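# Three arms lay a duct in a trench and close covers

## Task

Place the duct inside the trench that has covers, then close both covers again; anything that stays put only because a robot is holding it does not count, and at the end every gripper must release and the arms must pull away.

## Robot and tools

ROBOTS. Three identical i2rt Big YAM arms, named arm1, arm2 and arm3. Each has six revolute joints, a two-finger gripper and a wrist camera. With joints 1 and 6 at zero and the hand level and pointing forward, the wrist camera rides on top of the hand and looks toward the fingertips. The hand can reach roughly 1.0 m out from the joint 1 axis. A fourth camera, cam_high, is fixed in the room. Loose objects may occasionally get a small shove from outside.

FRAME. There is one shared scene frame with its origin on the floor and +z up. The hand point lies midway between the fingertips; the hand z axis runs along the fingers and the fingers close along the hand y axis. Robot foot poses are not printed anywhere.

execute_actions. Argument "actions" is a list holding one action or none. An action is an object keyed by robot name ("arm1", "arm2", "arm3"); under each name goes "joints", an object of absolute joint targets by name. These are goal positions, not offsets. Names, units and allowed ranges: joint1_rad -2.879 to 2.879 (rotates the whole arm about its foot, positive is counter-clockwise seen from above, zero points the arm the way its foot faces); joint2_rad 0 to 3.141 (shoulder, zero has the upper arm pointing back and roughly level, increasing lifts it up then forward); joint3_rad 0 to 3.019 (elbow, zero is fully folded, increasing opens it); joint4_rad -1.692 to 1.57 (hand pitch, positive tips fingers up); joint5_rad -1.57 to 1.57 (hand yaw, positive toward the arm's right); joint6_rad -2.094 to 2.094 (hand roll, positive is clockwise when viewed from behind the hand); gripper_m 0 to 0.093 metres of fingertip gap. Tolerances counted as arrived: ±0.045, ±0.14, ±0.09, ±0.055, ±0.03, ±0.035 rad and ±0.003 m. Example: {"arm1": {"joints": {"gripper_m": 0.05}}, "arm2": {"joints": {"joint1_rad": 0.3}}}. All motions in one action begin together but may finish at different moments; one action lasts at most 15 s. Each joint moves at its own pace, so the hand may sweep a wide path between postures. Joints or arms left out of an action may keep pushing toward earlier targets. An unknown key or out-of-range number rejects the whole call and nothing moves. Optional "cameras": a list of names from arm1_cam_wrist, arm2_cam_wrist, arm3_cam_wrist, cam_high, or "all"; omitted, null or ["all"] gives every camera, [] gives none. The result gives each robot's state plus one image per requested camera, taken at the end, in the order named by the "pictures" line. An empty actions list only reports.

wait: "seconds" from 0 to 10. Commands nothing new and returns the same as an empty execute_actions.

zoom_image: "camera" (one of the four names) and "region" [x0, y0, x1, y1] in pixels of that camera's most recent full image, top-left is (0, 0), at most 504 by 504. Returns an enlarged view.

finished_scene: "scene", an integer 1 or 2. Ends that scene permanently after the last command has been held and reports success; the goal must hold on its own by then.

RESULT LINES. joint_positions gives current joint values. joint_status tells how each commanded motion of the last accepted action ended: "off_target" means it stopped short and may still be pushing; after "contact_stop" or "time_out" the joint forgets its target and holds where it stopped, except that a timed-out joint may keep a target no more than 0.375, 0.375, 0.113, 0.225, 0.075, 0.3 rad (joints 1-6) from where it is and keep pushing, moving on if the obstruction clears. "joint command not followed", usually with a "cause:" line, means a safety check (self-collision or arm-to-arm) blocked that arm's joint targets; the gripper target still runs, and blocked joints show "not_followed" and may be retried on later actions until valid targets arrive. on_its_own lists what this call did not command; "held at" is the target held, not the actual position. A loaded joint holding up may slowly sag. A target very near the current position may produce no motion. To relieve a push, command a joint to its reported position. When a stop is reported, later execute_actions, wait and finished_scene calls in that same reply are skipped.

CAMERAS. Wrist cameras are fisheye 616x616; cam_high is a 504x504 pinhole with radial distortion. Calibration is given in OpenCV form (K, D, T_world_to_cam mapping scene frame to camera frame, pos_world). Actual cameras may differ slightly; wrist camera poses come from reported joints and can be further off.

MOTOR HEAT. Holding loads warms motors, even during thinking. A MOTOR HOT line appears from 85 °C; at 100 °C that arm's motors and gripper go limp until cooled and it falls, reported as OVER-TEMPERATURE FAULT, with unfinished keys marked "limit_stop_at_motor_heat"; resend targets afterwards. Some heat persists into the next scene.

AVOID. The arms do not stop on contact and can push very hard; avoid prolonged pushing. Any hard squeeze between two robots fails and ends the run, and a hard collision may too; nothing in the state reports robot-robot contact, and the safety check can act late and ignores fingers, gripper housings and wrist cameras. Contact via a held or loose object does not count. Arms do not wait for one another. Do not knock items out of the work area or onto the floor. Drops, slips, slams and hard impacts lower quality; shorter robot motion is better. Simulation time keeps running while you compose replies, with the robots holding the last command. Finish with grippers open and arms moved away.

Each tool is called after "Call:" as name(argument=value, ...) on one line, values as JSON.

## Session

Call:
execute_actions(actions=[])

Scene clock: 0.00 s.
arm1.joint_positions: joint1_rad=-0.351 joint2_rad=+0.520 joint3_rad=+1.412 joint4_rad=-1.203 joint5_rad=-0.265 joint6_rad=-0.331 gripper_m=+0.094
arm1.joint_status: not commanded
arm1.hand: x=-0.7615 y=-0.0924 z=+1.4920 quat_wxyz=(-0.581, +0.080, -0.805, +0.084) (m; scene frame)
arm2.joint_positions: joint1_rad=+0.415 joint2_rad=+0.634 joint3_rad=+1.355 joint4_rad=-1.195 joint5_rad=+0.042 joint6_rad=-0.095 gripper_m=+0.094
arm2.joint_status: not commanded
arm2.hand: x=-0.0792 y=-0.3109 z=+1.2701 quat_wxyz=(-0.311, +0.740, -0.425, -0.418) (m; scene frame)
arm3.joint_positions: joint1_rad=-0.132 joint2_rad=+0.460 joint3_rad=+1.417 joint4_rad=-1.386 joint5_rad=-0.165 joint6_rad=+0.198 gripper_m=+0.094
arm3.joint_status: not commanded
arm3.hand: x=+0.8051 y=-0.1166 z=+1.4662 quat_wxyz=(-0.095, -0.840, +0.076, +0.528) (m; scene frame)
pictures: arm1_cam_wrist, arm2_cam_wrist, arm3_cam_wrist, cam_high
Images, in order (width x height): arm1_cam_wrist 616x616, arm2_cam_wrist 616x616, arm3_cam_wrist 616x616, cam_high 504x504.

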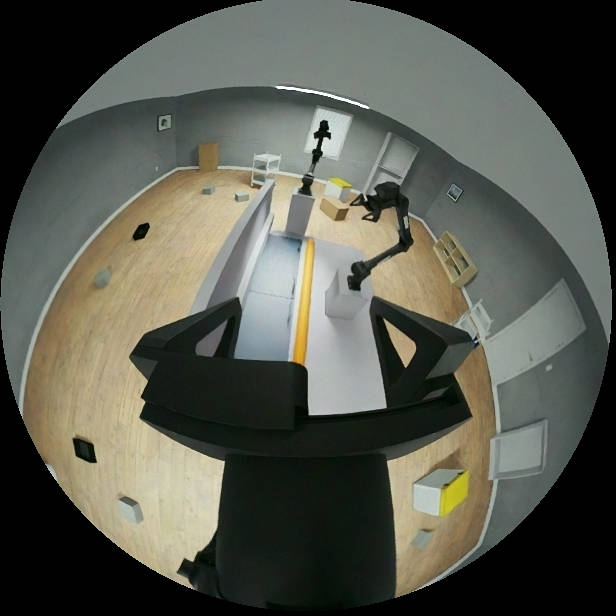

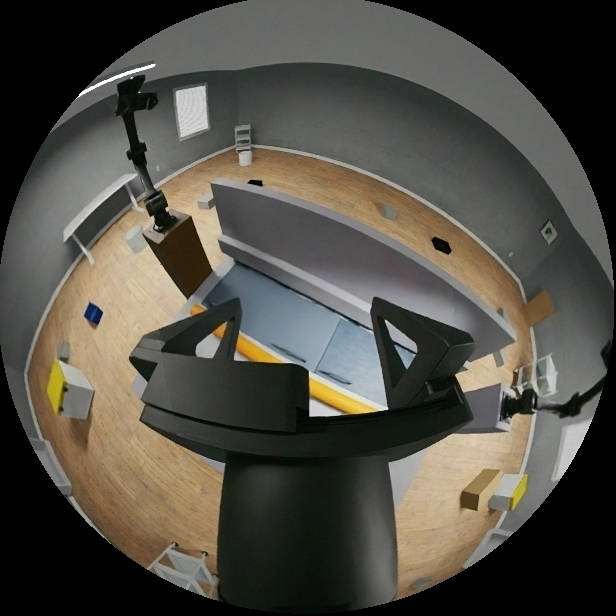

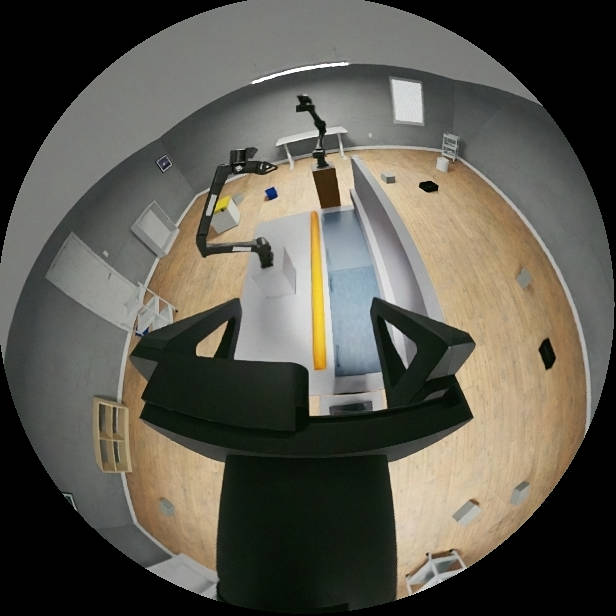

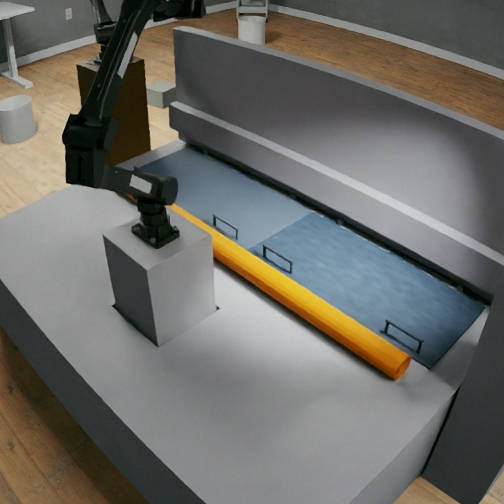

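Call:
zoom_image(camera="cam_high", region=[250, 200, 504, 420])

Call:
zoom_image(camera="cam_high", region=[60, 40, 320, 300])

Call:
execute_actions(actions=[{"arm1":{"joints":{"joint1_rad":0,"joint2_rad":1.0,"joint3_rad":1.4,"joint4_rad":-1.2,"joint5_rad":0,"joint6_rad":0}},"arm2":{"joints":{"joint1_rad":0,"joint2_rad":1.0,"joint3_rad":1.0,"joint4_rad":-1.2,"joint5_rad":0,"joint6_rad":0}},"arm3":{"joints":{"joint1_rad":0,"joint2_rad":1.4,"joint3_rad":1.4,"joint4_rad":-1.2,"joint5_rad":0,"joint6_rad":0}}}])

Region (250, 200, 504, 420) of cam_high's 504x504 image, scaled by 1.984, with more detail than that image has; it fills the top 437 rows of this view, and the rest is white.

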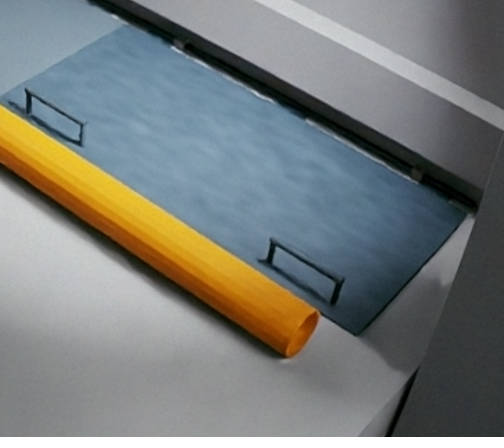

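Region (60, 40, 320, 300) of cam_high's 504x504 image, scaled by 1.938, with more detail than that image has.

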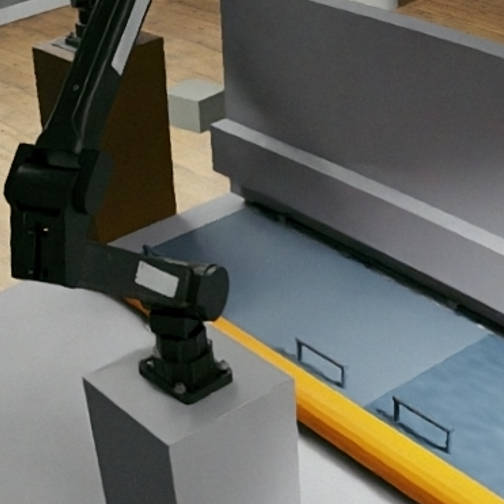

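Scene clock: 2.07 s.
arm1.joint_positions: joint1_rad=-0.006 joint2_rad=+1.016 joint3_rad=+1.373 joint4_rad=-1.203 joint5_rad=-0.003 joint6_rad=-0.011 gripper_m=+0.094
arm1.joint_status: all done
arm1.hand: x=-0.5625 y=-0.0637 z=+1.3249 quat_wxyz=(-0.347, +0.014, -0.938, -0.005) (m; scene frame)
arm2.joint_positions: joint1_rad=+0.006 joint2_rad=+0.993 joint3_rad=+0.980 joint4_rad=-1.197 joint5_rad=+0.002 joint6_rad=-0.008 gripper_m=+0.094
arm2.joint_status: all done
arm2.hand: x=+0.0141 y=-0.2100 z=+0.9703 quat_wxyz=(-0.124, +0.715, -0.676, -0.128) (m; scene frame)
arm3.joint_positions: joint1_rad=-0.003 joint2_rad=+1.416 joint3_rad=+1.376 joint4_rad=-1.213 joint5_rad=-0.005 joint6_rad=+0.012 gripper_m=+0.094
arm3.joint_status: all done
arm3.hand: x=+0.4773 y=-0.1200 z=+1.1569 quat_wxyz=(-0.004, -0.989, -0.013, +0.150) (m; scene frame)
pictures: arm1_cam_wrist, arm2_cam_wrist, arm3_cam_wrist, cam_high
camera_calibration (this result's frames):
arm1_cam_wrist: T_world_to_cam=[[0.0316454, -0.999491, 0.00405887, -0.0504868], [-0.994964, -0.0318879, -0.0950203, -0.428268], [0.0951014, -0.00103147, -0.995467, 1.4957], [0, 0, 0, 1]] pos_world=[-0.566757, -0.0625749, 1.44843]
arm2_cam_wrist: T_world_to_cam=[[0.999086, 0.0413157, 0.0109911, -0.0141806], [0.0370553, -0.965064, 0.25938, -0.446104], [0.0213236, -0.258735, -0.965713, 1.00345], [0, 0, 0, 1]] pos_world=[0.00930099, -0.170304, 1.08491]
arm3_cam_wrist: T_world_to_cam=[[-0.0246524, 0.999695, -0.0012645, 0.131383], [0.953737, 0.0238981, 0.299691, -0.786249], [0.29963, 0.00618211, -0.954035, 1.08613], [0, 0, 0, 1]] pos_world=[0.427676, -0.119267, 1.27201]
Images, in order (width x height): arm1_cam_wrist 616x616, arm2_cam_wrist 616x616, arm3_cam_wrist 616x616, cam_high 504x504.

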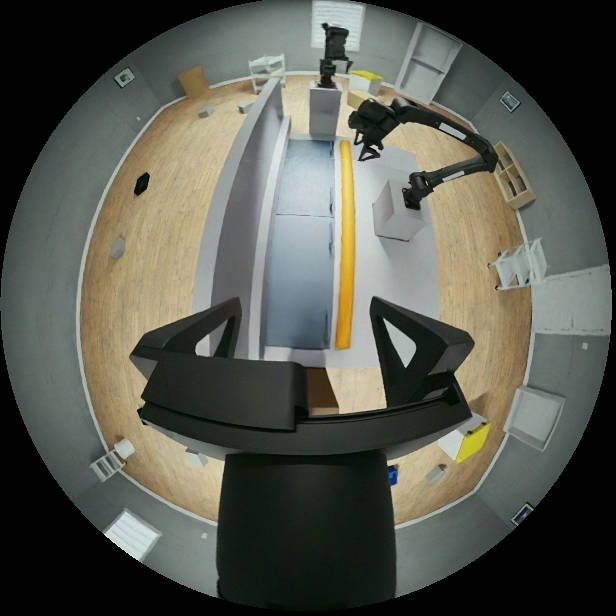

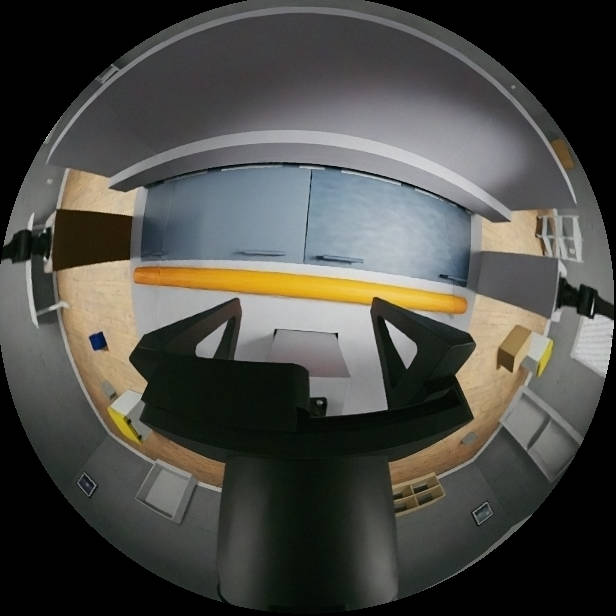

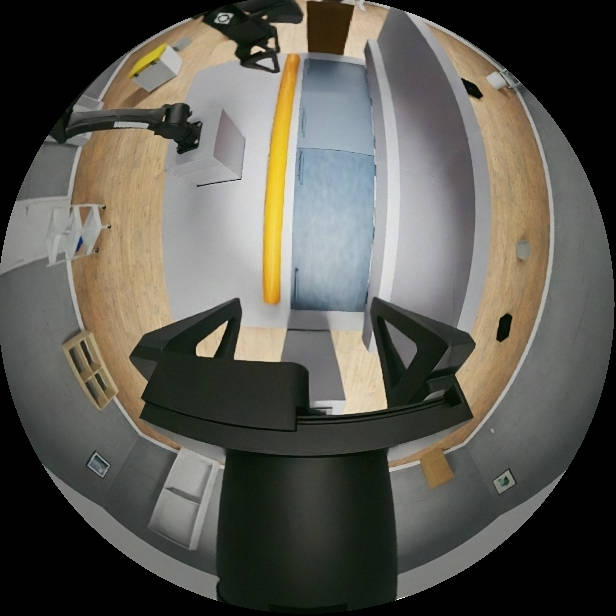

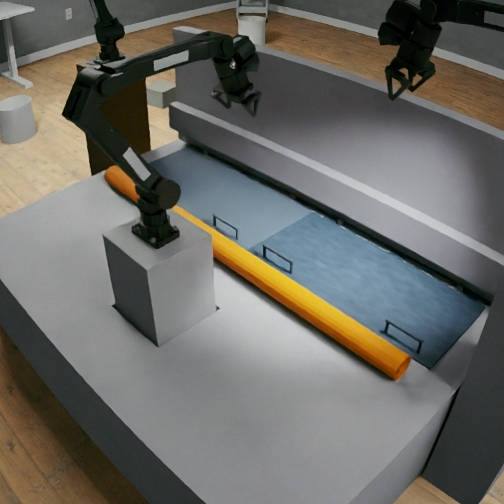

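Call:
execute_actions(actions=[{"arm1":{"joints":{"joint4_rad":-0.4}},"arm2":{"joints":{"joint3_rad":1.5}},"arm3":{"joints":{"joint2_rad":1.9}}}], cameras=[])

Call:
execute_actions(actions=[{"arm1":{"joints":{"joint1_rad":0.4,"joint5_rad":0}},"arm2":{"joints":{"joint5_rad":0.6}},"arm3":{"joints":{"joint3_rad":1.0,"joint4_rad":-0.67}}}], cameras=["arm3_cam_wrist"])

Scene clock: 4.50 s.
arm1.joint_positions: joint1_rad=-0.006 joint2_rad=+1.016 joint3_rad=+1.373 joint4_rad=-0.423 joint5_rad=-0.003 joint6_rad=-0.010 gripper_m=+0.094
arm1.joint_status: all done
arm1.hand: x=-0.4774 y=-0.0628 z=+1.4914 quat_wxyz=(-0.678, +0.010, -0.735, -0.006) (m; scene frame)
arm2.joint_positions: joint1_rad=+0.006 joint2_rad=+0.997 joint3_rad=+1.451 joint4_rad=-1.200 joint5_rad=+0.002 joint6_rad=-0.008 gripper_m=+0.094
arm2.joint_status: all done
arm2.hand: x=+0.0114 y=-0.1534 z=+1.2072 quat_wxyz=(-0.278, +0.666, -0.629, -0.289) (m; scene frame)
arm3.joint_positions: joint1_rad=-0.003 joint2_rad=+1.931 joint3_rad=+1.376 joint4_rad=-1.210 joint5_rad=-0.005 joint6_rad=+0.012 gripper_m=+0.094
arm3.joint_status: all done
arm3.hand: x=+0.4742 y=-0.1189 z=+0.9091 quat_wxyz=(+0.002, -0.994, -0.012, -0.105) (m; scene frame)
pictures: none
No camera images: the call's "cameras" was empty. Leave "cameras" out to get every camera's image.

Scene clock: 5.77 s.
arm1.joint_positions: joint1_rad=+0.397 joint2_rad=+1.016 joint3_rad=+1.373 joint4_rad=-0.423 joint5_rad=+0.000 joint6_rad=-0.009 gripper_m=+0.094
arm1.joint_status: all done
arm1.hand: x=-0.5199 y=+0.1259 z=+1.4929 quat_wxyz=(-0.664, +0.154, -0.718, -0.143) (m; scene frame)
arm2.joint_positions: joint1_rad=+0.006 joint2_rad=+0.997 joint3_rad=+1.451 joint4_rad=-1.200 joint5_rad=+0.596 joint6_rad=-0.008 gripper_m=+0.094
arm2.joint_status: all done
arm2.hand: x=+0.1085 y=-0.1704 z=+1.2272 quat_wxyz=(-0.459, +0.556, -0.687, -0.091) (m; scene frame)
arm3.joint_positions: joint1_rad=-0.003 joint2_rad=+1.916 joint3_rad=+0.991 joint4_rad=-0.685 joint5_rad=-0.005 joint6_rad=+0.012 gripper_m=+0.094
arm3.joint_status: all done
arm3.hand: x=+0.5375 y=-0.1160 z=+0.8048 quat_wxyz=(+0.001, -1.000, -0.012, -0.027) (m; scene frame)
pictures: arm3_cam_wrist
camera_calibration (this result's frames):
arm3_cam_wrist: T_world_to_cam=[[-0.0232892, 0.999723, 0.00345681, 0.123944], [0.788971, 0.0162558, 0.614215, -0.903731], [0.613988, 0.0170319, -0.789131, 0.431679], [0, 0, 0, 1]] pos_world=[0.450859, -0.116571, 0.895308]
Images, in order (width x height): arm3_cam_wrist 616x616.

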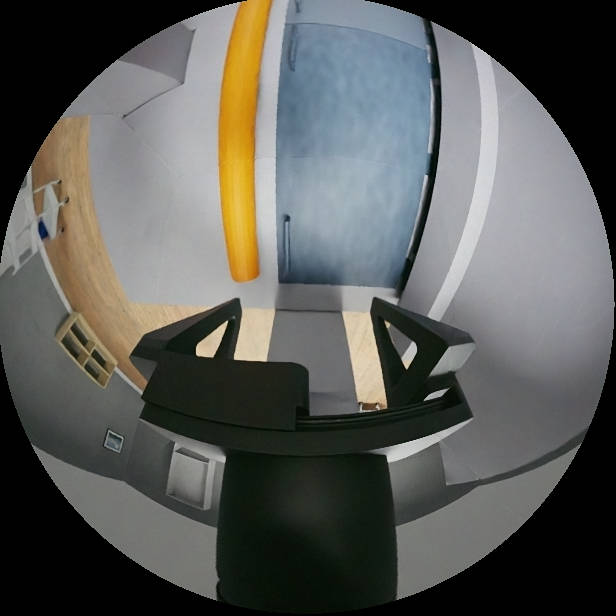

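Call:
execute_actions(actions=[{"arm1":{"joints":{"joint1_rad":-0.244,"joint2_rad":2.52,"joint3_rad":0.975,"joint4_rad":0.0,"joint6_rad":-0.216,"gripper_m":0.06}},"arm2":{"joints":{"joint5_rad":0,"joint2_rad":1.2,"joint3_rad":0.9}},"arm3":{"joints":{"joint1_rad":0.093,"joint2_rad":2.52,"joint3_rad":0.975,"joint4_rad":0.0,"joint6_rad":0.118,"gripper_m":0.06}}}])

Scene clock: 11.33 s.
arm1.joint_positions: joint1_rad=-0.254 joint2_rad=+2.522 joint3_rad=+0.972 joint4_rad=-0.013 joint5_rad=+0.001 joint6_rad=-0.206 gripper_m=+0.060
arm1.joint_status: all done
arm1.hand: x=-0.6053 y=-0.1549 z=+0.5551 quat_wxyz=(+0.004, -0.011, -1.000, -0.001) (m; scene frame)
arm2.joint_positions: joint1_rad=+0.006 joint2_rad=+1.205 joint3_rad=+0.906 joint4_rad=-1.199 joint5_rad=+0.004 joint6_rad=-0.007 gripper_m=+0.094
arm2.joint_status: all done
arm2.hand: x=+0.0150 y=-0.2177 z=+0.8714 quat_wxyz=(-0.027, +0.726, -0.687, -0.025) (m; scene frame)
arm3.joint_positions: joint1_rad=+0.100 joint2_rad=+2.533 joint3_rad=+0.972 joint4_rad=-0.015 joint5_rad=-0.003 joint6_rad=+0.106 gripper_m=+0.060
arm3.joint_status: all done
arm3.hand: x=+0.6050 y=-0.1507 z=+0.5558 quat_wxyz=(+0.001, -1.000, -0.018, -0.010) (m; scene frame)
pictures: arm1_cam_wrist, arm2_cam_wrist, arm3_cam_wrist, cam_high
camera_calibration (this result's frames):
arm1_cam_wrist: T_world_to_cam=[[-0.0174442, -0.999848, 0.000305112, -0.164766], [-0.812917, 0.0143605, 0.582202, -0.805488], [-0.582118, 0.00990804, -0.813044, 0.223823], [0, 0, 0, 1]] pos_world=[-0.527378, -0.155392, 0.650985]
arm2_cam_wrist: T_world_to_cam=[[0.998959, 0.0430145, 0.0151895, -0.0168968], [0.0287557, -0.852261, 0.522325, -0.632406], [0.035413, -0.521345, -0.852611, 0.750008], [0, 0, 0, 1]] pos_world=[0.00850451, -0.147236, 0.970043]
arm3_cam_wrist: T_world_to_cam=[[-0.0340689, 0.999406, 0.00516628, 0.166621], [0.809205, 0.0245507, 0.587013, -0.799295], [0.586537, 0.0241795, -0.809561, 0.223381], [0, 0, 0, 1]] pos_world=[0.521449, -0.1523, 0.649176]
Images, in order (width x height): arm1_cam_wrist 616x616, arm2_cam_wrist 616x616, arm3_cam_wrist 616x616, cam_high 504x504.

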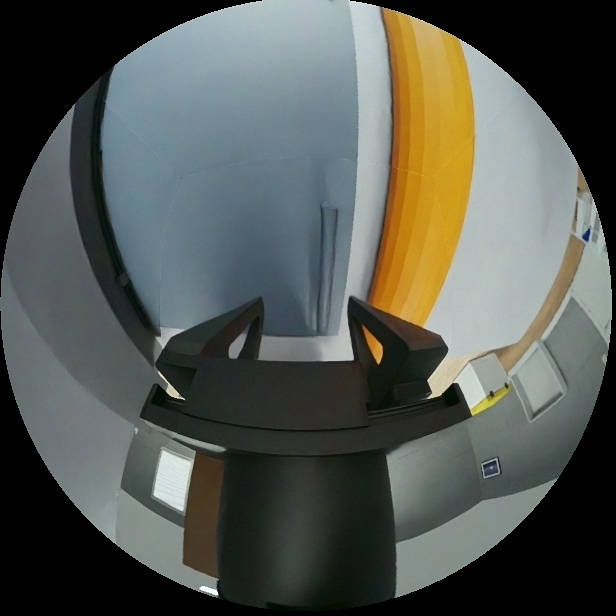

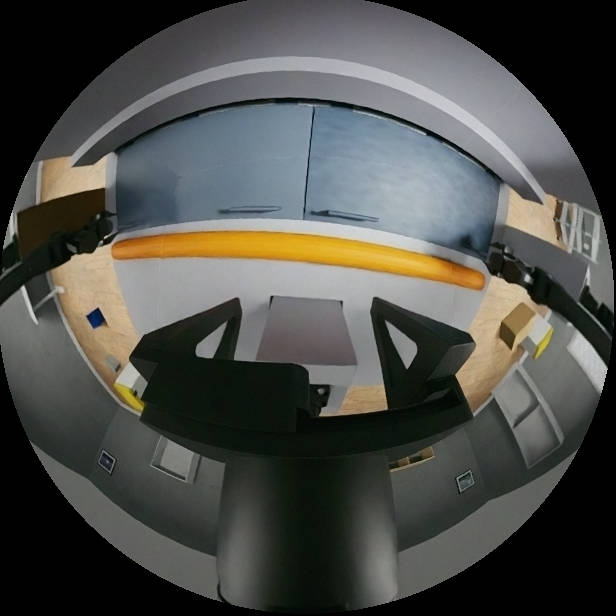

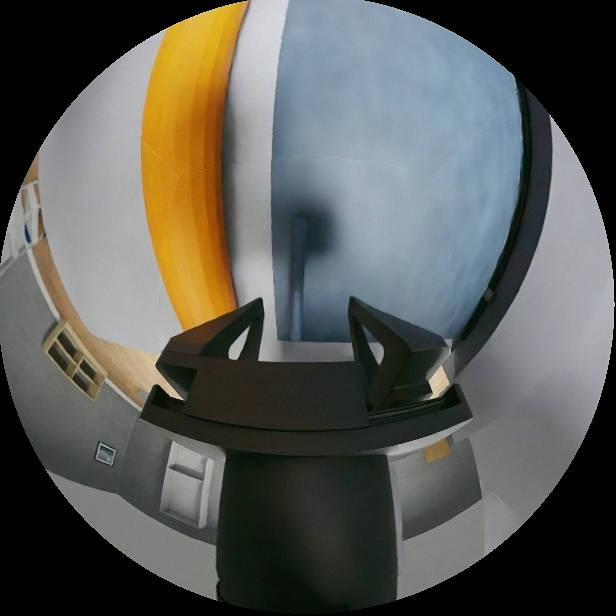

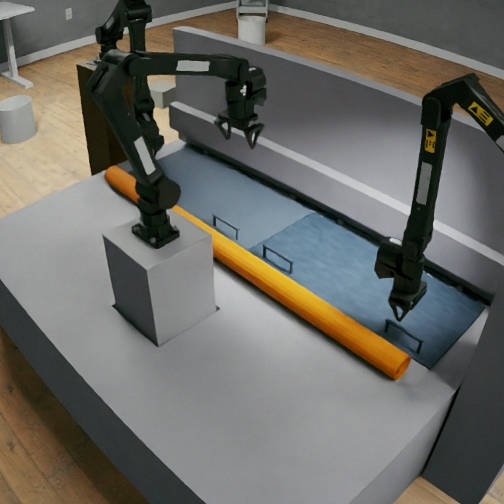

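Call:
execute_actions(actions=[{"arm1":{"joints":{"joint1_rad":-0.30,"joint2_rad":2.70,"joint3_rad":1.085,"joint4_rad":0.07,"joint6_rad":-0.27}},"arm3":{"joints":{"joint1_rad":0.125,"joint2_rad":2.71,"joint3_rad":1.085,"joint4_rad":0.07,"joint6_rad":0.16}}}])

Call:
zoom_image(camera="cam_high", region=[340, 260, 480, 400])

Scene clock: 15.50 s.
arm1.joint_positions: joint1_rad=-0.297 joint2_rad=+2.701 joint3_rad=+1.083 joint4_rad=+0.064 joint5_rad=+0.001 joint6_rad=-0.260 gripper_m=+0.060
arm1.joint_status: all done
arm1.hand: x=-0.6111 y=-0.1701 z=+0.4907 quat_wxyz=(+0.000, -0.005, -1.000, +0.001) (m; scene frame)
arm2.joint_positions: joint1_rad=+0.006 joint2_rad=+1.205 joint3_rad=+0.906 joint4_rad=-1.199 joint5_rad=+0.004 joint6_rad=-0.007 gripper_m=+0.094
arm2.joint_status: not commanded
arm2.hand: x=+0.0150 y=-0.2177 z=+0.8714 quat_wxyz=(-0.027, +0.726, -0.687, -0.025) (m; scene frame)
arm3.joint_positions: joint1_rad=+0.121 joint2_rad=+2.716 joint3_rad=+1.082 joint4_rad=+0.063 joint5_rad=-0.003 joint6_rad=+0.148 gripper_m=+0.060
arm3.joint_status: all done
arm3.hand: x=+0.6108 y=-0.1573 z=+0.4901 quat_wxyz=(+0.001, -1.000, -0.007, -0.008) (m; scene frame)
pictures: arm1_cam_wrist, arm2_cam_wrist, arm3_cam_wrist, cam_high
camera_calibration (this result's frames):
arm1_cam_wrist: T_world_to_cam=[[-0.00676993, -0.999974, 0.00256332, -0.17469], [-0.817216, 0.00700989, 0.576289, -0.773464], [-0.576292, 0.00180665, -0.817242, 0.172475], [0, 0, 0, 1]] pos_world=[-0.533874, -0.169575, 0.58714]
arm2_cam_wrist: T_world_to_cam=[[0.998959, 0.0430145, 0.0151895, -0.0168968], [0.0287557, -0.852261, 0.522325, -0.632406], [0.035413, -0.521345, -0.852611, 0.750008], [0, 0, 0, 1]] pos_world=[0.00850451, -0.147236, 0.970043]
arm3_cam_wrist: T_world_to_cam=[[-0.0123274, 0.999911, 0.00509857, 0.160505], [0.811975, 0.00703441, 0.58365, -0.76814], [0.583562, 0.0113348, -0.81199, 0.167898], [0, 0, 0, 1]] pos_world=[0.527711, -0.15699, 0.583838]
Images, in order (width x height): arm1_cam_wrist 616x616, arm2_cam_wrist 616x616, arm3_cam_wrist 616x616, cam_high 504x504.

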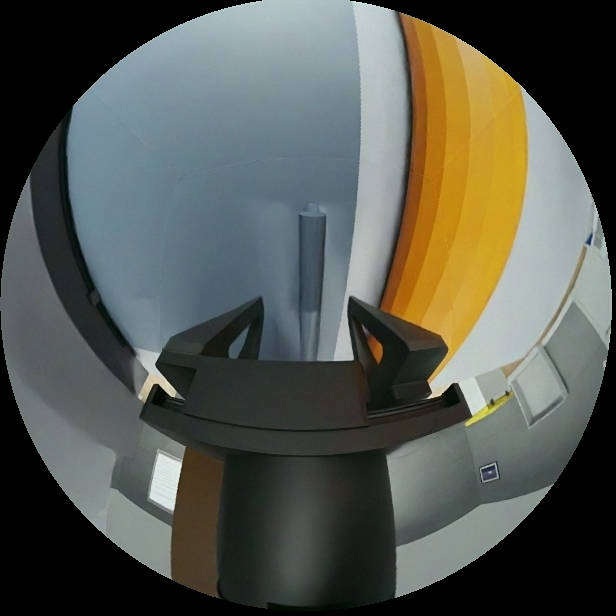

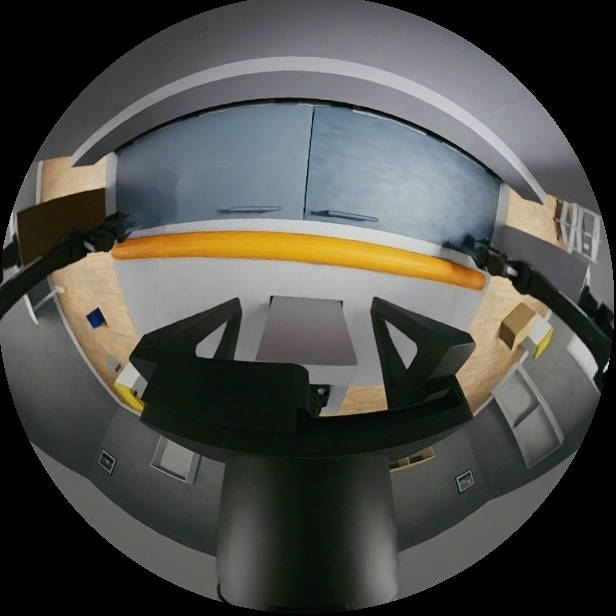

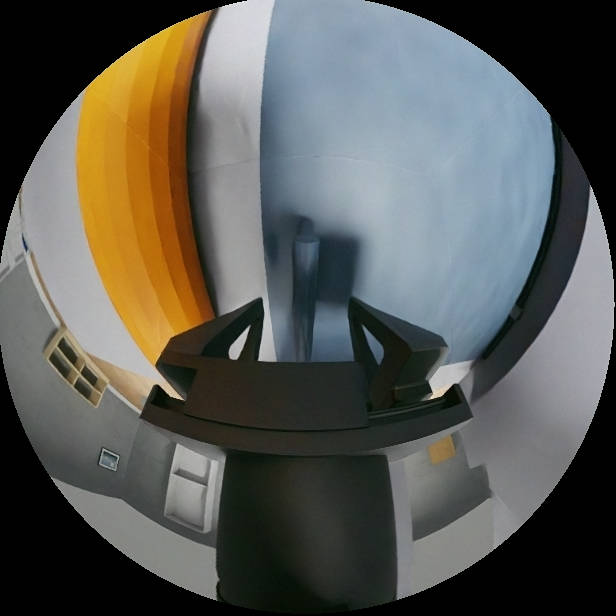

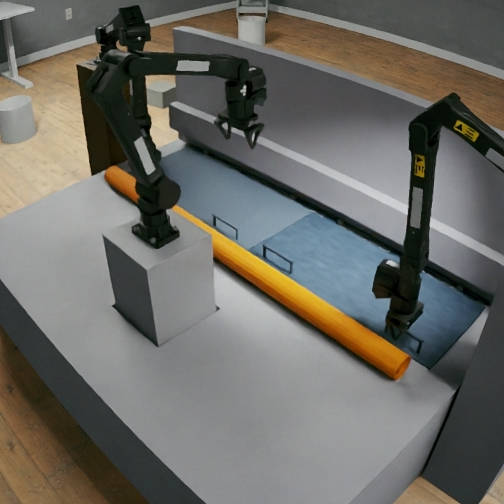

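Region (340, 260, 480, 400) of cam_high's 504x504 image, scaled by 3.600, with more detail than that image has.

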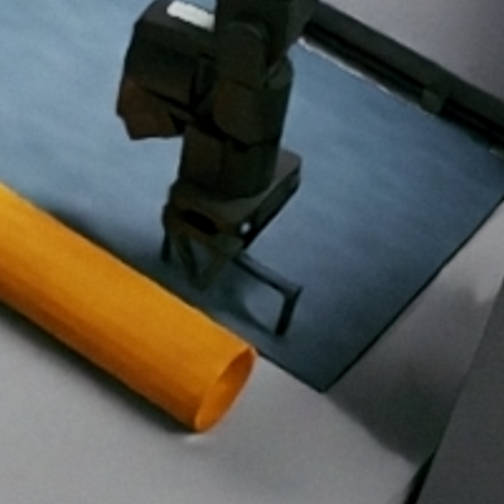

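Call:
execute_actions(actions=[{"arm1":{"joints":{"gripper_m":0.0}},"arm3":{"joints":{"gripper_m":0.0}}}], cameras=["arm1_cam_wrist","arm3_cam_wrist"])

Scene clock: 17.47 s.
arm1.joint_positions: joint1_rad=-0.300 joint2_rad=+2.701 joint3_rad=+1.084 joint4_rad=+0.065 joint5_rad=+0.007 joint6_rad=-0.256 gripper_m=+0.010
arm1.joint_status: gripper_m off_target (ended at +0.010, target +0.000)
arm1.hand: x=-0.6109 y=-0.1725 z=+0.4906 quat_wxyz=(+0.000, -0.009, -1.000, +0.004) (m; scene frame)
arm2.joint_positions: joint1_rad=+0.006 joint2_rad=+1.205 joint3_rad=+0.906 joint4_rad=-1.199 joint5_rad=+0.004 joint6_rad=-0.007 gripper_m=+0.094
arm2.joint_status: not commanded
arm2.hand: x=+0.0150 y=-0.2177 z=+0.8714 quat_wxyz=(-0.027, +0.726, -0.687, -0.025) (m; scene frame)
arm3.joint_positions: joint1_rad=+0.122 joint2_rad=+2.716 joint3_rad=+1.083 joint4_rad=+0.063 joint5_rad=-0.009 joint6_rad=+0.168 gripper_m=+0.010
arm3.joint_status: gripper_m off_target (ended at +0.010, target +0.000)
arm3.hand: x=+0.6106 y=-0.1588 z=+0.4900 quat_wxyz=(-0.002, -1.000, +0.003, -0.008) (m; scene frame)
pictures: arm1_cam_wrist, arm3_cam_wrist
camera_calibration (this result's frames):
arm1_cam_wrist: T_world_to_cam=[[-0.0136438, -0.99987, 0.00863674, -0.184293], [-0.81731, 0.0161279, 0.575973, -0.771555], [-0.576037, 0.000799599, -0.817423, 0.172678], [0, 0, 0, 1]] pos_world=[-0.533645, -0.171963, 0.587137]
arm3_cam_wrist: T_world_to_cam=[[0.00682861, 0.999977, 0.0000260917, 0.152842], [0.811917, -0.00555963, 0.583746, -0.769938], [0.583733, -0.00396499, -0.811936, 0.16547], [0, 0, 0, 1]] pos_world=[0.527492, -0.156463, 0.583796]
Images, in order (width x height): arm1_cam_wrist 616x616, arm3_cam_wrist 616x616.

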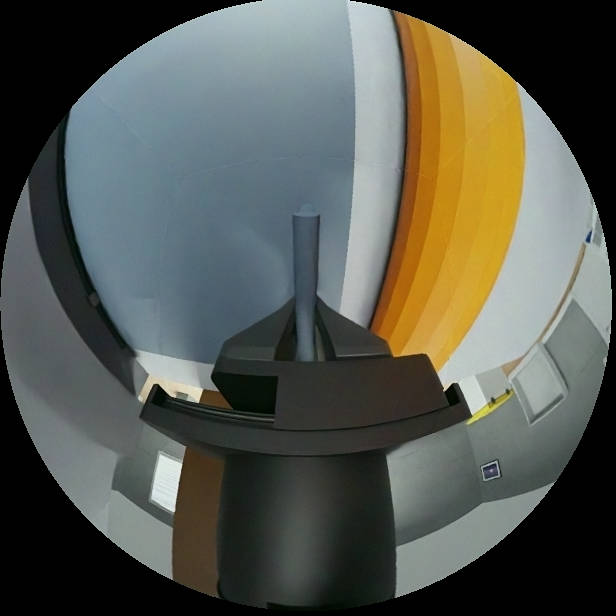

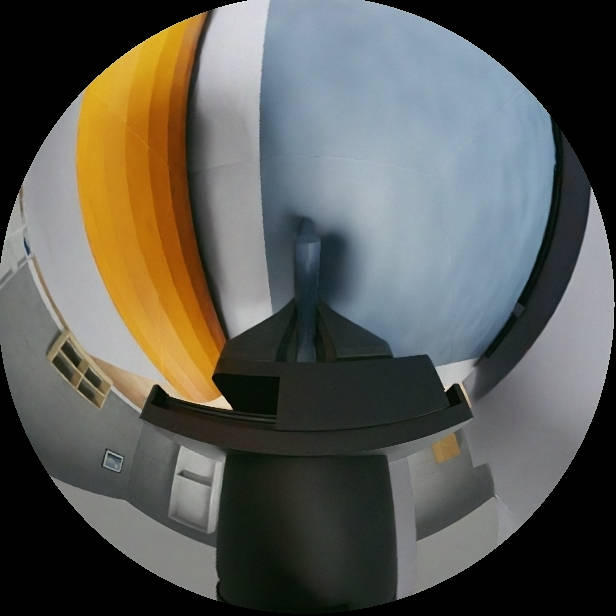

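Call:
execute_actions(actions=[{"arm1":{"joints":{"joint1_rad":-0.212,"joint2_rad":2.375,"joint3_rad":0.867,"joint4_rad":-0.035,"joint6_rad":-0.18}},"arm3":{"joints":{"joint1_rad":0.03,"joint2_rad":2.385,"joint3_rad":0.867,"joint4_rad":-0.035,"joint6_rad":0.07}}}], cameras=["cam_high","arm2_cam_wrist"])

Scene clock: 19.50 s.
arm1.joint_positions: joint1_rad=-0.230 joint2_rad=+2.460 joint3_rad=+0.908 joint4_rad=+0.003 joint5_rad=+0.028 joint6_rad=-0.181 gripper_m=+0.010
arm1.joint_status: all done
arm1.hand: x=-0.6120 y=-0.1491 z=+0.5766 quat_wxyz=(-0.001, -0.011, -1.000, +0.014) (m; scene frame)
arm2.joint_positions: joint1_rad=+0.006 joint2_rad=+1.205 joint3_rad=+0.906 joint4_rad=-1.199 joint5_rad=+0.004 joint6_rad=-0.007 gripper_m=+0.094
arm2.joint_status: not commanded
arm2.hand: x=+0.0150 y=-0.2177 z=+0.8714 quat_wxyz=(-0.027, +0.726, -0.687, -0.025) (m; scene frame)
arm3.joint_positions: joint1_rad=+0.044 joint2_rad=+2.464 joint3_rad=+0.901 joint4_rad=-0.001 joint5_rad=-0.035 joint6_rad=+0.094 gripper_m=+0.010
arm3.joint_status: all done
arm3.hand: x=+0.6129 y=-0.1342 z=+0.5797 quat_wxyz=(-0.015, -1.000, +0.005, -0.006) (m; scene frame)
pictures: arm2_cam_wrist, cam_high
camera_calibration (this result's frames):
arm2_cam_wrist: T_world_to_cam=[[0.998959, 0.0430145, 0.0151895, -0.0168968], [0.0287557, -0.852261, 0.522325, -0.632406], [0.035413, -0.521345, -0.852611, 0.750008], [0, 0, 0, 1]] pos_world=[0.00850451, -0.147236, 0.970043]
Images, in order (width x height): arm2_cam_wrist 616x616, cam_high 504x504.

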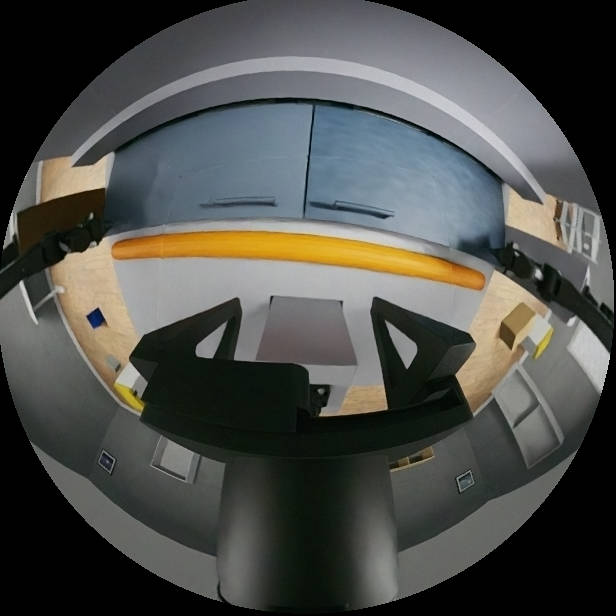

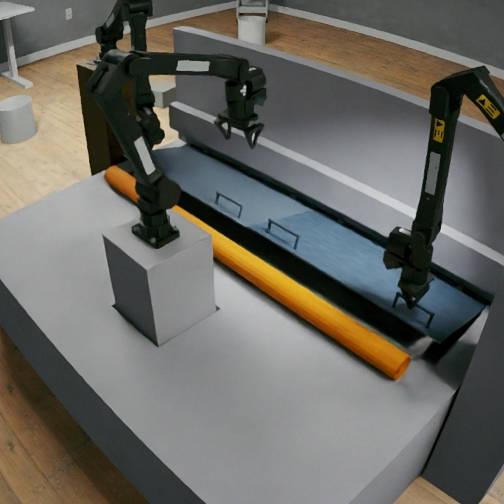

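Call:
execute_actions(actions=[{"arm1":{"joints":{"joint1_rad":-0.014,"joint2_rad":2.04,"joint3_rad":0.735,"joint4_rad":-0.23,"joint6_rad":0.014}},"arm3":{"joints":{"joint1_rad":-0.167,"joint2_rad":2.05,"joint3_rad":0.758,"joint4_rad":-0.25,"joint6_rad":-0.13}}}], cameras=["cam_high"])

Scene clock: 20.87 s.
arm1.joint_positions: joint1_rad=-0.030 joint2_rad=+2.118 joint3_rad=+0.755 joint4_rad=-0.186 joint5_rad=+0.037 joint6_rad=+0.018 gripper_m=+0.010
arm1.joint_status: all done
arm1.hand: x=-0.6118 y=-0.0772 z=+0.6873 quat_wxyz=(-0.004, -0.011, -1.000, +0.016) (m; scene frame)
arm2.joint_positions: joint1_rad=+0.006 joint2_rad=+1.205 joint3_rad=+0.906 joint4_rad=-1.199 joint5_rad=+0.004 joint6_rad=-0.007 gripper_m=+0.094
arm2.joint_status: not commanded
arm2.hand: x=+0.0150 y=-0.2177 z=+0.8714 quat_wxyz=(-0.027, +0.726, -0.687, -0.025) (m; scene frame)
arm3.joint_positions: joint1_rad=-0.157 joint2_rad=+2.128 joint3_rad=+0.771 joint4_rad=-0.212 joint5_rad=-0.035 joint6_rad=-0.106 gripper_m=+0.010
arm3.joint_status: all done
arm3.hand: x=+0.6142 y=-0.0624 z=+0.6898 quat_wxyz=(-0.015, -1.000, +0.006, -0.005) (m; scene frame)
pictures: cam_high
Images, in order (width x height): cam_high 504x504.

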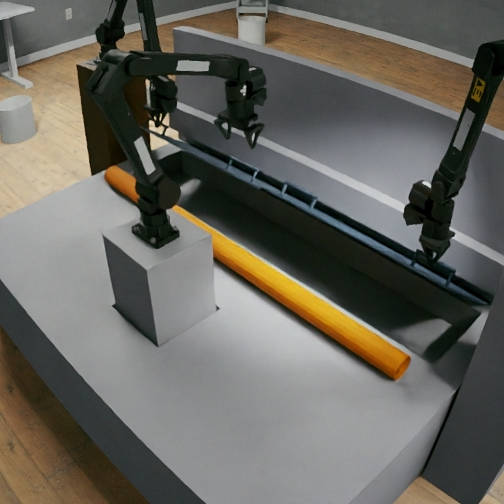

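Call:
execute_actions(actions=[{"arm1":{"joints":{"joint1_rad":0.268,"joint2_rad":1.87,"joint3_rad":0.755,"joint4_rad":-0.43,"joint6_rad":0.286}},"arm3":{"joints":{"joint1_rad":-0.43,"joint2_rad":1.90,"joint3_rad":0.815,"joint4_rad":-0.46,"joint6_rad":-0.385}}}])

Scene clock: 23.40 s.
arm1.joint_positions: joint1_rad=+0.227 joint2_rad=+1.920 joint3_rad=+0.761 joint4_rad=-0.403 joint5_rad=+0.062 joint6_rad=+0.279 gripper_m=+0.010
arm1.joint_status: all done
arm1.hand: x=-0.6110 y=+0.0127 z=+0.7559 quat_wxyz=(-0.004, -0.012, -1.000, +0.027) (m; scene frame)
arm2.joint_positions: joint1_rad=+0.006 joint2_rad=+1.205 joint3_rad=+0.906 joint4_rad=-1.199 joint5_rad=+0.004 joint6_rad=-0.007 gripper_m=+0.094
arm2.joint_status: not commanded
arm2.hand: x=+0.0150 y=-0.2177 z=+0.8714 quat_wxyz=(-0.027, +0.726, -0.687, -0.025) (m; scene frame)
arm3.joint_positions: joint1_rad=-0.395 joint2_rad=+1.955 joint3_rad=+0.800 joint4_rad=-0.429 joint5_rad=-0.055 joint6_rad=-0.348 gripper_m=+0.010
arm3.joint_status: joint6_rad time_out (moved -0.243 of -0.279); the others done
arm3.on_its_own: joint6_rad reads -0.348 and still pushes toward -0.385 since a time_out
arm3.hand: x=+0.6150 y=+0.0234 z=+0.7545 quat_wxyz=(-0.025, -1.000, +0.003, -0.005) (m; scene frame)
pictures: arm1_cam_wrist, arm2_cam_wrist, arm3_cam_wrist, cam_high
camera_calibration (this result's frames):
arm1_cam_wrist: T_world_to_cam=[[-0.0213506, -0.998257, 0.0550148, -0.0411859], [-0.821685, 0.0488684, 0.567843, -0.92441], [-0.569542, -0.033081, -0.821296, 0.396632], [0, 0, 0, 1]] pos_world=[-0.534555, 0.0171813, 0.852938]
arm2_cam_wrist: T_world_to_cam=[[0.998959, 0.0430145, 0.0151895, -0.0168968], [0.0287557, -0.852261, 0.522325, -0.632406], [0.035413, -0.521345, -0.852611, 0.750008], [0, 0, 0, 1]] pos_world=[0.00850451, -0.147236, 0.970043]
arm3_cam_wrist: T_world_to_cam=[[0.00816254, 0.998841, -0.0474356, 0.0056224], [0.816286, 0.0207445, 0.577275, -0.925274], [0.57759, -0.0434331, -0.815171, 0.385512], [0, 0, 0, 1]] pos_world=[0.532575, 0.0303224, 0.848662]
Images, in order (width x height): arm1_cam_wrist 616x616, arm2_cam_wrist 616x616, arm3_cam_wrist 616x616, cam_high 504x504.

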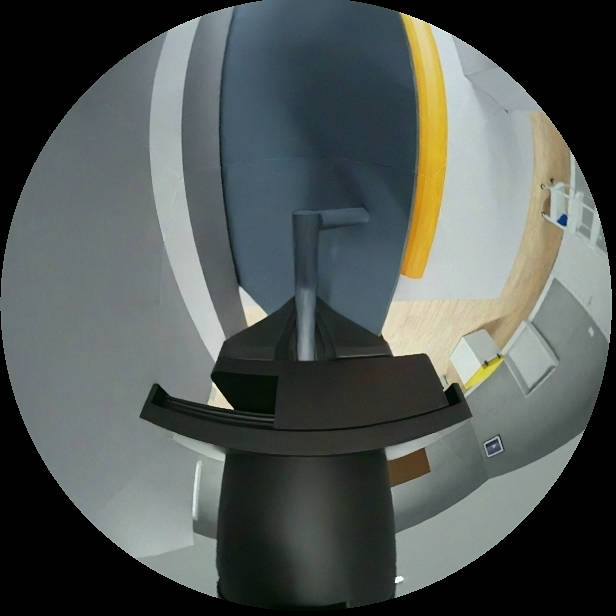

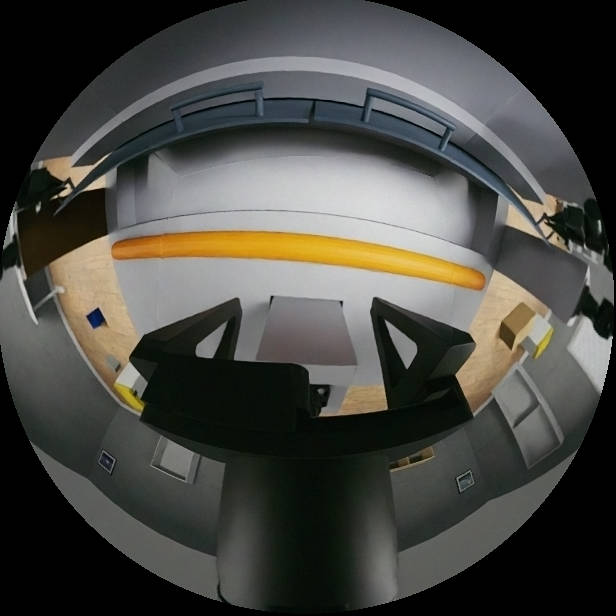

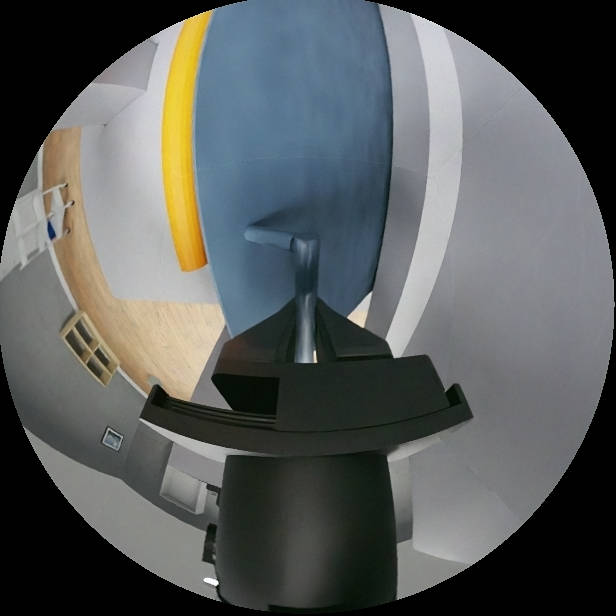

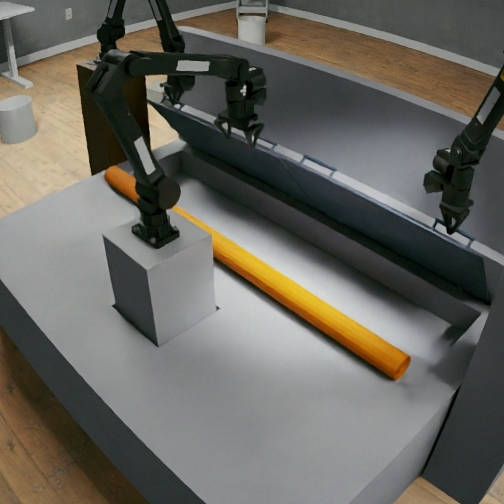

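Call:
execute_actions(actions=[{"arm1":{"joints":{"joint1_rad":0.43,"joint2_rad":1.85,"joint3_rad":0.81,"joint4_rad":-0.51,"joint6_rad":0.42}},"arm3":{"joints":{"joint1_rad":-0.58,"joint2_rad":1.885,"joint3_rad":0.89,"joint4_rad":-0.55,"joint6_rad":-0.51}},"arm2":{"joints":{"joint1_rad":0.06,"joint2_rad":1.71,"joint3_rad":0.565,"joint4_rad":-0.41,"joint6_rad":0.12,"gripper_m":0.093}}}], cameras=["arm2_cam_wrist","cam_high"])

Scene clock: 26.53 s.
arm1.joint_positions: joint1_rad=+0.337 joint2_rad=+1.892 joint3_rad=+0.798 joint4_rad=-0.487 joint5_rad=+0.100 joint6_rad=+0.393 gripper_m=+0.011
arm1.joint_status: joint1_rad time_out (moved +0.110 of +0.203); the others done
arm1.on_its_own: joint1_rad reads +0.337 and still pushes toward +0.430 since a time_out
arm1.hand: x=-0.6114 y=+0.0487 z=+0.7727 quat_wxyz=(-0.006, -0.014, -0.999, +0.047) (m; scene frame)
arm2.joint_positions: joint1_rad=+0.050 joint2_rad=+1.718 joint3_rad=+0.557 joint4_rad=-0.421 joint5_rad=+0.003 joint6_rad=+0.112 gripper_m=+0.093
arm2.joint_status: all done
arm2.hand: x=+0.0038 y=-0.2571 z=+0.6199 quat_wxyz=(+0.002, +0.700, -0.714, +0.005) (m; scene frame)
arm3.joint_positions: joint1_rad=-0.486 joint2_rad=+1.944 joint3_rad=+0.856 joint4_rad=-0.535 joint5_rad=-0.092 joint6_rad=-0.449 gripper_m=+0.010
arm3.joint_status: joint1_rad time_out (moved -0.092 of -0.185); joint6_rad time_out (moved -0.101 of -0.162); the others done
arm3.on_its_own: joint1_rad reads -0.486 and still pushes toward -0.580 since a time_out; joint6_rad reads -0.449 and still pushes toward -0.510 since a time_out
arm3.hand: x=+0.6156 y=+0.0540 z=+0.7689 quat_wxyz=(-0.050, -0.999, +0.000, -0.011) (m; scene frame)
pictures: arm2_cam_wrist, cam_high
camera_calibration (this result's frames):
arm2_cam_wrist: T_world_to_cam=[[0.999413, -0.0304578, 0.0157111, -0.019423], [-0.033853, -0.805969, 0.590989, -0.564726], [-0.0053376, -0.591174, -0.806526, 0.468955], [0, 0, 0, 1]] pos_world=[0.00279702, -0.178509, 0.712277]
Images, in order (width x height): arm2_cam_wrist 616x616, cam_high 504x504.

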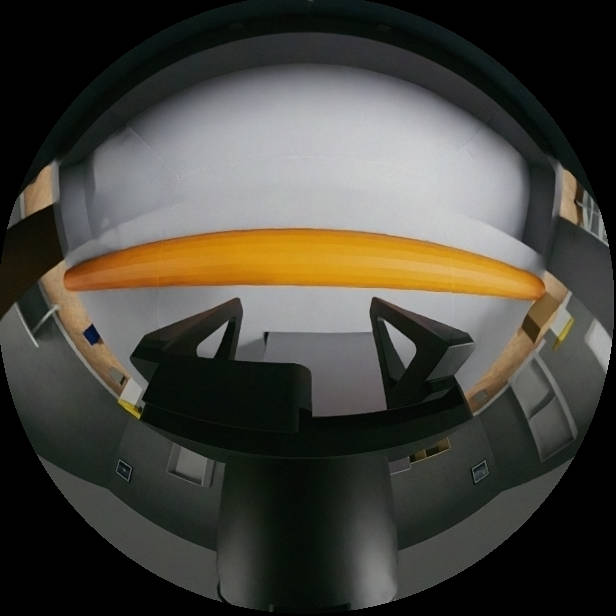

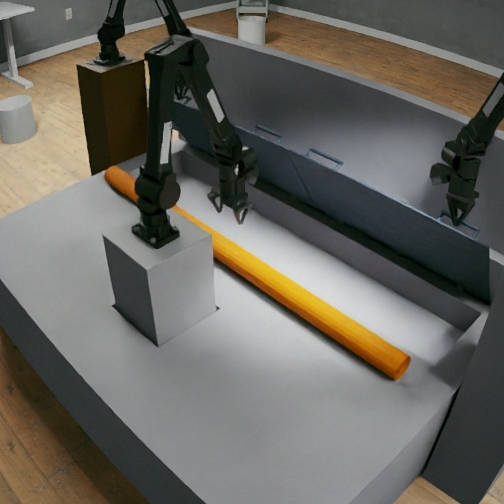

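Call:
execute_actions(actions=[{"arm1":{"joints":{"joint1_rad":0.35,"joint6_rad":0.39}},"arm3":{"joints":{"joint1_rad":-0.50,"joint6_rad":-0.46}},"arm2":{"joints":{"joint6_rad":-1.44}}}], cameras=["arm2_cam_wrist"])

Scene clock: 29.37 s.
arm1.joint_positions: joint1_rad=+0.315 joint2_rad=+1.892 joint3_rad=+0.798 joint4_rad=-0.487 joint5_rad=+0.063 joint6_rad=+0.376 gripper_m=+0.010
arm1.joint_status: all done
arm1.hand: x=-0.6110 y=+0.0467 z=+0.7722 quat_wxyz=(+0.001, -0.017, -0.999, +0.029) (m; scene frame)
arm2.joint_positions: joint1_rad=+0.050 joint2_rad=+1.718 joint3_rad=+0.557 joint4_rad=-0.421 joint5_rad=+0.003 joint6_rad=-1.432 gripper_m=+0.093
arm2.joint_status: all done
arm2.hand: x=+0.0038 y=-0.2571 z=+0.6199 quat_wxyz=(+0.005, +1.000, -0.023, +0.002) (m; scene frame)
arm3.joint_positions: joint1_rad=-0.465 joint2_rad=+1.944 joint3_rad=+0.856 joint4_rad=-0.535 joint5_rad=-0.055 joint6_rad=-0.428 gripper_m=+0.010
arm3.joint_status: all done
arm3.hand: x=+0.6150 y=+0.0520 z=+0.7684 quat_wxyz=(-0.033, -0.999, -0.001, -0.020) (m; scene frame)
pictures: arm2_cam_wrist
camera_calibration (this result's frames):
arm2_cam_wrist: T_world_to_cam=[[0.0578896, 0.998322, 0.00119741, 0.257688], [0.808525, -0.0475874, 0.586535, -0.370152], [0.585608, -0.0329862, -0.809923, 0.61235], [0, 0, 0, 1]] pos_world=[-0.0742374, -0.254671, 0.712755]
Images, in order (width x height): arm2_cam_wrist 616x616.

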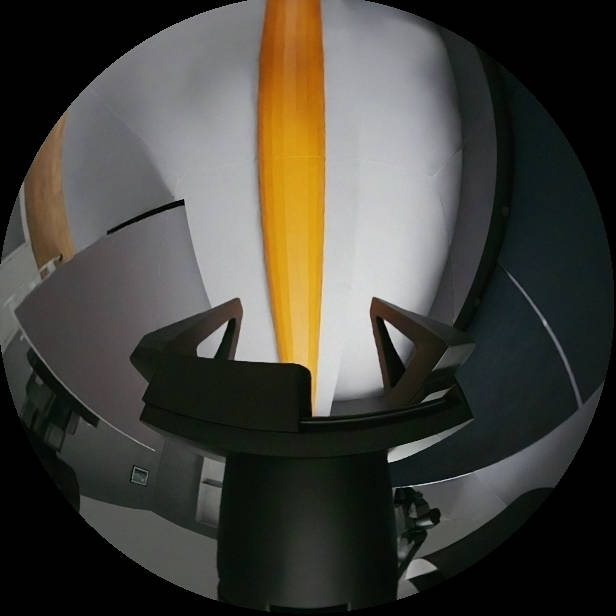

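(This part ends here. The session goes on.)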